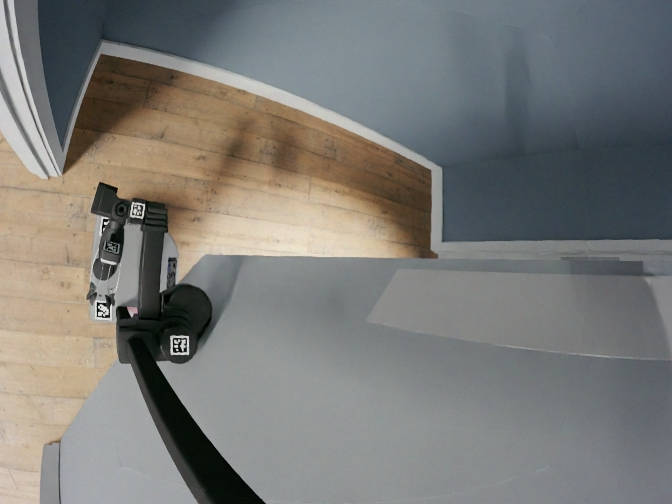

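Scene clock: 36.17 s.
r1.base_odometry: x=-2.174 y=-1.113 heading=+0.470 (m, m, rad; r1's odometry frame)
r1.turned_by_wheels: -0.449 (rad since the last result)
r1.turned_by_imu: -0.442 (rad since the last result)
r1.base_tilt: forward=+1.1 right=+1.4 (deg)
r1.lidar_m: 0.45 3.44 2.90 0.53 0.31 0.27 0.27 0.32 1.11 0.85 0.72 0.37
r1.head_depth_mm: - - 288 325 409 553 814 / - - 295 344 440 607 - / - - 303 365 475 646 - / - - 313 389 517 767 - / - 289 330 417 568 891 1143 / - 297 350 447 628 1205 1134 / - 304 370 487 1384 1252 1106
r1.base_status: done
r1.joint_positions: lift_m=+0.310 arm_m=+0.002 wrist_yaw_rad=+3.000 wrist_pitch_rad=-0.417 wrist_roll_rad=-0.007 gripper_m=+0.037 head_pan_rad=-3.094 head_tilt_rad=-0.894
r1.joint_status: not commanded
r1.on_its_own: right_wheel is at rest, and its effort (-20) is outside its rest range (-18 to +18)
r1.motor_effort: left_wheel=-5(5) right_wheel=-20(27) lift_m=+42(41) arm_m=+0(0) wrist_yaw_rad=+0(0) wrist_pitch_rad=+8(8) wrist_roll_rad=+1(1) gripper_m=+0(0) head_pan_rad=-3(2) head_tilt_rad=-3(4) (%)
r1.hand_pose: x=+0.0105 y=+0.0754 z=+0.3229 quat_wxyz=(+0.195, +0.698, +0.098, +0.682) (m; r1's base frame)
r1.wrist_depth_mm: 287 - 703 - - - - / 300 - 711 - - - - / 313 - 769 952 954 948 970 / 314 378 708 758 748 759 750 / 317 396 - 620 635 615 623 / 318 423 - 522 543 521 526 / 317 - - - 455 454 456
r2.base_odometry: x=-0.188 y=+0.982 heading=+1.760 (m, m, rad; r2's odometry frame)
r2.turned_by_wheels: +0.000 (rad since the last result)
r2.turned_by_imu: +0.005 (rad since the last result)
r2.base_tilt: forward=-1.6 right=+3.2 (deg)
r2.lidar_m: 0.95 0.69 0.66 0.69 0.94 1.76 1.82 2.45 3.47 2.01 1.44 1.38
r2.head_depth_mm: 1172 1289 1409 1574 1761 1522 1282 / 1163 1274 1412 1580 1759 1513 1278 / 1159 1273 1415 1574 1762 1513 1271 / 1150 1265 1410 1551 1727 1526 1284 / 1153 1259 1382 1561 1750 1521 1280 / 1151 1249 1386 1558 1720 1520 1274 / 1135 1252 1378 1540 1725 1526 1278
r2.base_status: done
r2.joint_positions: lift_m=+0.280 arm_m=+0.003 wrist_yaw_rad=+2.998 wrist_pitch_rad=-0.378 wrist_roll_rad=-0.007 gripper_m=+0.037 head_pan_rad=-0.593 head_tilt_rad=-0.494
r2.joint_status: not commanded
r2.motor_effort: left_wheel=-3(7) right_wheel=+4(9) lift_m=+39(40) arm_m=-1(1) wrist_yaw_rad=+2(2) wrist_pitch_rad=+5(5) wrist_roll_rad=+0(0) gripper_m=+1(1) head_pan_rad=-3(3) head_tilt_rad=-3(3) (%)
r2.hand_pose: x=+0.0116 y=+0.0791 z=+0.3020 quat_wxyz=(+0.182, +0.700, +0.083, +0.686) (m; r2's base frame)
r2.wrist_depth_mm: - - 773 690 623 577 527 / - - 865 757 667 610 563 / 876 - 946 877 785 669 597 / 680 692 731 741 763 747 695 / 556 573 - 598 623 624 641 / 473 498 - 515 524 527 534 / - - - 438 442 452 459
r3.base_odometry: x=+0.000 y=+0.000 heading=+0.000 (m, m, rad; r3's odometry frame)
r3.turned_by_wheels: +0.000 (rad since the last result)
r3.turned_by_imu: +0.001 (rad since the last result)
r3.base_tilt: forward=+0.1 right=+0.0 (deg)
r3.lidar_m: 1.04 0.80 0.78 0.82 1.18 1.31 1.84 1.98 2.36 2.76 3.07 2.50
r3.head_depth_mm: 2288 2484 2774 2827 2081 1636 1355 / 2251 2460 2705 2832 2065 1631 1361 / 2187 2363 2620 2758 2101 1649 1351 / 2157 2306 2521 2692 2081 1653 1364 / 2075 2263 2438 2581 2128 1660 1369 / 2009 2194 2385 2550 2127 1654 1363 / 1967 2143 2288 2512 2144 1669 1369
r3.base_status: not commanded
r3.joint_positions: lift_m=+0.310 arm_m=-0.003 wrist_yaw_rad=+2.997 wrist_pitch_rad=-0.421 wrist_roll_rad=+0.000 gripper_m=+0.037 head_pan_rad=-2.393 head_tilt_rad=-0.494
r3.joint_status: not commanded
r3.motor_effort: left_wheel=+0(1) right_wheel=+0(0) lift_m=+26(27) arm_m=-2(1) wrist_yaw_rad=+2(2) wrist_pitch_rad=+11(11) wrist_roll_rad=+0(0) gripper_m=+0(0) head_pan_rad=-5(3) head_tilt_rad=-4(4) (%)
r3.hand_pose: x=+0.0109 y=+0.0793 z=+0.3223 quat_wxyz=(+0.197, +0.700, +0.098, +0.679) (m; r3's base frame)
r3.wrist_depth_mm: - - 889 789 720 657 598 / - - - 857 774 691 634 / - - - 929 840 745 672 / 772 750 798 793 803 772 710 / 613 623 648 647 639 648 658 / 516 530 - 539 542 541 541 / 449 - - 457 447 463 468
pictures: none
No camera images: the call's "cameras" was empty. Leave "cameras" out to get every camera's image.

Scene clock: 40.47 s.
r1.base_odometry: x=-2.442 y=-1.248 heading=+0.470 (m, m, rad; r1's odometry frame)
r1.turned_by_wheels: +0.000 (rad since the last result)
r1.turned_by_imu: +0.001 (rad since the last result)
r1.base_tilt: forward=+0.9 right=+1.3 (deg)
r1.lidar_m: 0.66 3.10 0.69 0.33 0.26 0.26 0.28 1.76 1.29 0.98 0.96 0.65
r1.head_depth_mm: - - 288 316 379 477 615 / - - 304 355 437 568 - / - 292 332 403 513 672 - / - 311 373 469 623 936 - / 299 349 429 586 1388 1256 1145 / 1545 1845 2036 1718 1457 1254 1129 / 1540 1754 1981 1727 1457 1262 1102
r1.base_status: done
r1.joint_positions: lift_m=+0.310 arm_m=+0.002 wrist_yaw_rad=+3.000 wrist_pitch_rad=-0.417 wrist_roll_rad=-0.007 gripper_m=+0.037 head_pan_rad=-3.094 head_tilt_rad=-0.894
r1.joint_status: not commanded
r1.motor_effort: left_wheel=-6(23) right_wheel=-11(22) lift_m=+42(42) arm_m=+0(0) wrist_yaw_rad=+1(1) wrist_pitch_rad=+8(8) wrist_roll_rad=+1(1) gripper_m=+1(0) head_pan_rad=-3(2) head_tilt_rad=-3(3) (%)
r1.hand_pose: x=+0.0105 y=+0.0754 z=+0.3229 quat_wxyz=(+0.195, +0.698, +0.098, +0.682) (m; r1's base frame)
r1.wrist_depth_mm: 225 - 367 549 - - - / 235 - 392 590 - - - / 249 - 425 639 950 974 935 / 258 292 464 707 749 759 743 / 269 316 - 616 642 614 618 / 280 338 - 529 540 521 528 / 282 - - - 455 462 458
r2.base_odometry: x=-0.325 y=+1.699 heading=+1.760 (m, m, rad; r2's odometry frame)
r2.turned_by_wheels: +0.000 (rad since the last result)
r2.turned_by_imu: +0.004 (rad since the last result)
r2.base_tilt: forward=-1.6 right=+3.3 (deg)
r2.lidar_m: 0.77 0.31 0.30 0.31 0.43 1.17 2.49 3.35 3.10 1.07 0.78 0.75
r2.head_depth_mm: 606 665 737 822 935 1087 1222 / 604 661 736 819 934 1075 1224 / 603 659 730 814 927 1074 1214 / 598 656 726 813 924 1071 1218 / 598 654 723 810 924 1064 1213 / 597 653 722 805 919 1050 1211 / 593 653 717 804 913 1052 1205
r2.base_status: done
r2.joint_positions: lift_m=+0.280 arm_m=+0.003 wrist_yaw_rad=+2.998 wrist_pitch_rad=-0.378 wrist_roll_rad=-0.007 gripper_m=+0.037 head_pan_rad=-0.593 head_tilt_rad=-0.495
r2.joint_status: not commanded
r2.motor_effort: left_wheel=-3(7) right_wheel=+3(11) lift_m=+40(40) arm_m=-1(1) wrist_yaw_rad=+1(2) wrist_pitch_rad=+5(5) wrist_roll_rad=+0(0) gripper_m=-1(0) head_pan_rad=-2(3) head_tilt_rad=-2(3) (%)
r2.hand_pose: x=+0.0115 y=+0.0791 z=+0.3019 quat_wxyz=(+0.182, +0.700, +0.083, +0.686) (m; r2's base frame)
r2.wrist_depth_mm: 480 - 370 332 301 275 252 / 539 - 400 360 321 295 269 / 720 - 438 394 349 316 287 / 684 694 573 431 381 343 307 / 559 566 - 561 485 368 332 / 476 497 - 522 506 477 508 / - - - 439 441 452 461
r3.base_odometry: x=+0.000 y=+0.000 heading=+0.000 (m, m, rad; r3's odometry frame)
r3.turned_by_wheels: +0.000 (rad since the last result)
r3.turned_by_imu: +0.001 (rad since the last result)
r3.base_tilt: forward=+0.1 right=+0.0 (deg)
r3.lidar_m: 1.04 0.80 0.78 0.83 1.18 1.31 1.83 1.98 2.36 2.76 3.05 2.49
r3.head_depth_mm: 2316 2487 2780 2837 2080 1630 1350 / 2266 2411 2677 2878 2092 1627 1356 / 2210 2370 2614 2711 2088 1649 1363 / 2138 2303 2497 2700 2065 1653 1360 / 2085 2237 2425 2627 2111 1653 1367 / 2017 2210 2338 2526 2114 1672 1355 / 1967 2110 2288 2523 2116 1681 1371
r3.base_status: not commanded
r3.joint_positions: lift_m=+0.310 arm_m=-0.003 wrist_yaw_rad=+2.997 wrist_pitch_rad=-0.421 wrist_roll_rad=+0.000 gripper_m=+0.037 head_pan_rad=-2.393 head_tilt_rad=-0.494
r3.joint_status: not commanded
r3.motor_effort: left_wheel=+0(0) right_wheel=+0(0) lift_m=+28(27) arm_m=-1(2) wrist_yaw_rad=+2(2) wrist_pitch_rad=+11(11) wrist_roll_rad=+1(1) gripper_m=+0(0) head_pan_rad=-3(4) head_tilt_rad=-4(4) (%)
r3.hand_pose: x=+0.0109 y=+0.0793 z=+0.3223 quat_wxyz=(+0.197, +0.700, +0.098, +0.679) (m; r3's base frame)
r3.wrist_depth_mm: - - 897 799 712 656 596 / - - - 887 762 698 621 / - - - 920 846 738 666 / 771 752 786 796 803 772 710 / 624 626 657 639 650 647 655 / 515 513 - 530 548 541 538 / 448 - - 456 451 467 465
pictures: none
No camera images: the call's "cameras" was empty. Leave "cameras" out to get every camera's image.

Scene clock: 43.27 s.
r1.base_odometry: x=-2.442 y=-1.248 heading=-0.029 (m, m, rad; r1's odometry frame)
r1.turned_by_wheels: -0.500 (rad since the last result)
r1.turned_by_imu: -0.493 (rad since the last result)
r1.base_tilt: forward=+1.0 right=+1.3 (deg)
r1.lidar_m: 0.65 0.68 3.10 0.64 0.33 0.27 0.27 0.30 1.75 1.25 0.98 0.96
r1.head_depth_mm: - - 290 333 425 589 907 / - - 295 347 448 627 - / - - 301 362 474 651 - / - - 307 379 503 742 - / - - 316 398 536 824 1144 / - 289 329 418 574 956 1127 / - 293 342 438 618 1263 1104
r1.base_status: done
r1.joint_positions: lift_m=+0.310 arm_m=+0.002 wrist_yaw_rad=+3.000 wrist_pitch_rad=-0.417 wrist_roll_rad=-0.007 gripper_m=+0.037 head_pan_rad=-3.094 head_tilt_rad=-0.894
r1.joint_status: not commanded
r1.motor_effort: left_wheel=-4(4) right_wheel=-17(22) lift_m=+42(42) arm_m=+0(0) wrist_yaw_rad=+1(1) wrist_pitch_rad=+8(8) wrist_roll_rad=+1(0) gripper_m=+0(0) head_pan_rad=-3(2) head_tilt_rad=-3(3) (%)
r1.hand_pose: x=+0.0105 y=+0.0754 z=+0.3229 quat_wxyz=(+0.195, +0.698, +0.098, +0.682) (m; r1's base frame)
r1.wrist_depth_mm: 319 - - - - - - / 335 - - - - - - / 342 - 893 949 955 990 959 / 341 423 735 760 752 748 745 / 342 434 - 628 637 621 607 / 342 460 - 522 539 527 525 / 336 - - - 458 459 455
r2.base_odometry: x=-0.325 y=+1.699 heading=-1.924 (m, m, rad; r2's odometry frame)
r2.turned_by_wheels: +2.600 (rad since the last result)
r2.turned_by_imu: +2.622 (rad since the last result)
r2.base_tilt: forward=-1.6 right=+3.2 (deg)
r2.lidar_m: 1.08 2.47 3.31 3.37 1.10 0.78 0.75 0.77 0.31 0.30 0.31 0.42
r2.head_depth_mm: 999 1059 1074 741 563 453 482 / 1111 1195 1090 746 564 493 573 / 1263 1356 854 745 562 611 712 / 1426 1542 1088 744 663 790 935 / 1665 1810 1090 781 893 1082 1252 / 2020 2221 1089 1018 1281 1486 1278 / 2055 2218 1263 1554 1825 1525 1275
r2.base_status: done
r2.joint_positions: lift_m=+0.280 arm_m=+0.003 wrist_yaw_rad=+2.998 wrist_pitch_rad=-0.378 wrist_roll_rad=-0.007 gripper_m=+0.037 head_pan_rad=-0.593 head_tilt_rad=-0.495
r2.joint_status: not commanded
r2.motor_effort: left_wheel=-3(9) right_wheel=+3(13) lift_m=+40(40) arm_m=-1(1) wrist_yaw_rad=+2(1) wrist_pitch_rad=+5(5) wrist_roll_rad=+0(0) gripper_m=+0(1) head_pan_rad=-3(3) head_tilt_rad=-3(3) (%)
r2.hand_pose: x=+0.0115 y=+0.0790 z=+0.3019 quat_wxyz=(+0.182, +0.700, +0.083, +0.686) (m; r2's base frame)
r2.wrist_depth_mm: - - - - - - - / - - - - - - - / 872 - 946 973 - - - / 677 687 731 752 768 786 813 / 561 566 - 598 618 637 645 / 474 504 - 518 520 521 537 / - - - 438 438 454 457
r3.base_odometry: x=+0.000 y=+0.000 heading=+0.000 (m, m, rad; r3's odometry frame)
r3.turned_by_wheels: +0.000 (rad since the last result)
r3.turned_by_imu: +0.001 (rad since the last result)
r3.base_tilt: forward=+0.1 right=+0.0 (deg)
r3.lidar_m: 1.04 0.80 0.78 0.82 1.17 1.31 1.84 1.99 2.36 2.75 3.06 2.50
r3.head_depth_mm: 2305 2484 2798 2816 2080 1616 1358 / 2214 2429 2715 2820 2086 1650 1352 / 2199 2356 2604 2720 2097 1638 1365 / 2109 2297 2475 2665 2113 1638 1358 / 2056 2255 2449 2610 2112 1658 1363 / 2033 2180 2343 2560 2122 1654 1370 / 1978 2128 2311 2482 2141 1671 1369
r3.base_status: not commanded
r3.joint_positions: lift_m=+0.310 arm_m=-0.003 wrist_yaw_rad=+2.997 wrist_pitch_rad=-0.421 wrist_roll_rad=+0.000 gripper_m=+0.037 head_pan_rad=-2.393 head_tilt_rad=-0.494
r3.joint_status: not commanded
r3.motor_effort: left_wheel=+0(0) right_wheel=+0(0) lift_m=+27(27) arm_m=-1(1) wrist_yaw_rad=+2(2) wrist_pitch_rad=+11(11) wrist_roll_rad=+0(0) gripper_m=+0(0) head_pan_rad=-3(3) head_tilt_rad=-3(4) (%)
r3.hand_pose: x=+0.0109 y=+0.0793 z=+0.3223 quat_wxyz=(+0.197, +0.700, +0.098, +0.679) (m; r3's base frame)
r3.wrist_depth_mm: - - 895 802 732 652 596 / - - - 866 774 701 633 / - - - 907 820 739 680 / 771 746 794 781 808 782 718 / 630 624 660 633 643 655 651 / 518 521 - 526 544 543 544 / 448 - - 462 447 463 466
pictures: none
No camera images: the call's "cameras" was empty. Leave "cameras" out to get every camera's image.

Scene clock: 50.00 s.
r1.base_odometry: x=-2.641 y=-1.243 heading=-0.029 (m, m, rad; r1's odometry frame)
r1.turned_by_wheels: +0.000 (rad since the last result)
r1.turned_by_imu: +0.000 (rad since the last result)
r1.base_tilt: forward=+0.9 right=+1.4 (deg)
r1.lidar_m: 0.84 0.93 3.15 0.41 0.28 0.27 0.27 0.35 1.69 1.46 1.14 1.12
r1.head_depth_mm: - - - 317 389 509 704 / - - 295 344 432 581 - / - - 308 376 485 647 - / - 291 332 415 552 818 - / - 303 363 463 639 1038 1146 / 286 320 397 524 1359 1251 1129 / 297 349 447 1677 1457 1252 1108
r1.base_status: done
r1.joint_positions: lift_m=+0.310 arm_m=+0.002 wrist_yaw_rad=+3.000 wrist_pitch_rad=-0.417 wrist_roll_rad=-0.007 gripper_m=+0.037 head_pan_rad=-3.094 head_tilt_rad=-0.894
r1.joint_status: not commanded
r1.motor_effort: left_wheel=-7(21) right_wheel=-10(19) lift_m=+42(42) arm_m=+0(0) wrist_yaw_rad=+1(1) wrist_pitch_rad=+8(8) wrist_roll_rad=+0(1) gripper_m=+0(0) head_pan_rad=-3(2) head_tilt_rad=-3(3) (%)
r1.hand_pose: x=+0.0105 y=+0.0754 z=+0.3229 quat_wxyz=(+0.195, +0.698, +0.098, +0.682) (m; r1's base frame)
r1.wrist_depth_mm: 254 - 493 - - - - / 264 - 511 - - - - / 279 - 556 906 948 969 962 / 285 327 609 755 752 747 759 / 289 349 - 609 640 623 618 / 295 376 - 518 548 517 532 / 295 - - - 458 459 459
r2.base_odometry: x=-0.325 y=+1.699 heading=-1.924 (m, m, rad; r2's odometry frame)
r2.turned_by_wheels: +0.000 (rad since the last result)
r2.turned_by_imu: -0.001 (rad since the last result)
r2.base_tilt: forward=-1.6 right=+3.2 (deg)
r2.lidar_m: 1.08 2.47 3.29 3.38 1.10 0.79 0.75 0.77 0.31 0.30 0.31 0.42
r2.head_depth_mm: 999 1068 1078 743 562 454 480 / 1110 1190 1091 743 564 494 572 / 1250 1353 852 745 565 613 712 / 1445 1537 1091 743 663 790 943 / 1661 1816 1095 779 890 1083 1247 / 2024 2214 1097 1014 1278 1486 1269 / 2068 2224 1269 1558 1826 1523 1272
r2.base_status: not commanded
r2.joint_positions: lift_m=+0.930 arm_m=+0.003 wrist_yaw_rad=+2.998 wrist_pitch_rad=-0.378 wrist_roll_rad=-0.007 gripper_m=+0.037 head_pan_rad=-0.593 head_tilt_rad=-0.495
r2.joint_status: all done
r2.motor_effort: left_wheel=-3(3) right_wheel=+3(3) lift_m=+48(51) arm_m=-1(1) wrist_yaw_rad=+2(2) wrist_pitch_rad=+5(5) wrist_roll_rad=+0(0) gripper_m=+0(0) head_pan_rad=-2(3) head_tilt_rad=-2(3) (%)
r2.hand_pose: x=+0.0115 y=+0.0790 z=+0.9517 quat_wxyz=(+0.182, +0.700, +0.083, +0.686) (m; r2's base frame)
r2.wrist_depth_mm: - - - - - - - / - - - - - - - / - - - - - - - / - - - - - - - / - - - - - - - / - - - - - - - / - - - - - - -
r3.base_odometry: x=+0.000 y=+0.000 heading=+0.000 (m, m, rad; r3's odometry frame)
r3.turned_by_wheels: +0.000 (rad since the last result)
r3.turned_by_imu: +0.002 (rad since the last result)
r3.base_tilt: forward=+0.1 right=+0.0 (deg)
r3.lidar_m: 1.04 0.80 0.78 0.82 1.18 1.31 1.83 1.98 2.36 2.76 3.07 2.49
r3.head_depth_mm: 2303 2497 2779 2805 2080 1631 1351 / 2245 2442 2731 2846 2070 1643 1358 / 2197 2365 2591 2717 2109 1641 1347 / 2119 2304 2501 2672 2097 1645 1357 / 2105 2235 2440 2608 2089 1651 1372 / 2019 2194 2373 2547 2113 1661 1365 / 1966 2097 2303 2527 2117 1654 1366
r3.base_status: not commanded
r3.joint_positions: lift_m=+0.310 arm_m=-0.003 wrist_yaw_rad=+2.997 wrist_pitch_rad=-0.421 wrist_roll_rad=+0.000 gripper_m=+0.037 head_pan_rad=-2.393 head_tilt_rad=-0.494
r3.joint_status: not commanded
r3.motor_effort: left_wheel=+0(0) right_wheel=+0(0) lift_m=+27(26) arm_m=-2(1) wrist_yaw_rad=+2(3) wrist_pitch_rad=+11(11) wrist_roll_rad=+0(0) gripper_m=+0(0) head_pan_rad=-2(3) head_tilt_rad=-4(4) (%)
r3.hand_pose: x=+0.0109 y=+0.0793 z=+0.3223 quat_wxyz=(+0.197, +0.700, +0.098, +0.679) (m; r3's base frame)
r3.wrist_depth_mm: - - 891 794 708 664 592 / - - - 870 783 702 629 / - - - 929 829 744 681 / 765 751 779 795 807 769 713 / 616 615 660 652 639 653 650 / 514 521 - 531 551 540 545 / 452 - - 460 442 461 467
pictures: r1_nav_camera (sideways: a quarter turn counterclockwise sets it upright), r2_head_camera (sideways: a quarter turn clockwise sets it upright), r2_nav_camera (sideways: a quarter turn counterclockwise sets it upright)
camera_calibration (this result's frames):
r1_nav_camera: T_world_to_cam=[[-0.744447, -0.0978105, 0.660478, -0.815213], [-0.127304, 0.991858, 0.00339621, 0.0499166], [-0.655433, -0.0815531, -0.750838, 0.935016], [0, 0, 0, 1]] pos_world=[0.0123117, -0.0529931, 1.24031]
r2_head_camera: T_world_to_cam=[[-0.429881, 0.26983, -0.861623, 1.14217], [0.540665, 0.841214, -0.00630971, 0.00602158], [0.723107, -0.468562, -0.50751, 0.610207], [0, 0, 0, 1]] pos_world=[0.0464987, -0.0273391, 1.29385]
r2_nav_camera: T_world_to_cam=[[0.358737, -0.276445, 0.891564, -1.1226], [-0.585524, -0.810503, -0.0157141, 0.0775288], [0.726959, -0.516394, -0.452623, 0.54248], [0, 0, 0, 1]] pos_world=[0.053754, 0.032633, 1.24763]
Images, in order (width x height): r1_nav_camera 672x504, r2_head_camera 896x504, r2_nav_camera 672x504.

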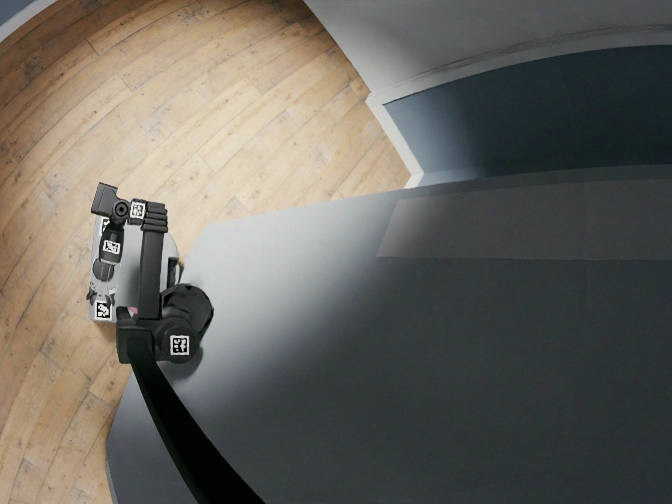

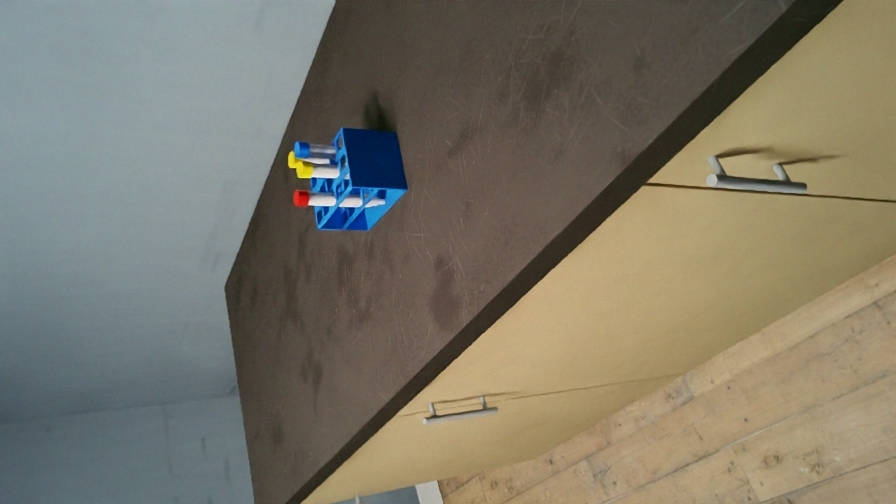

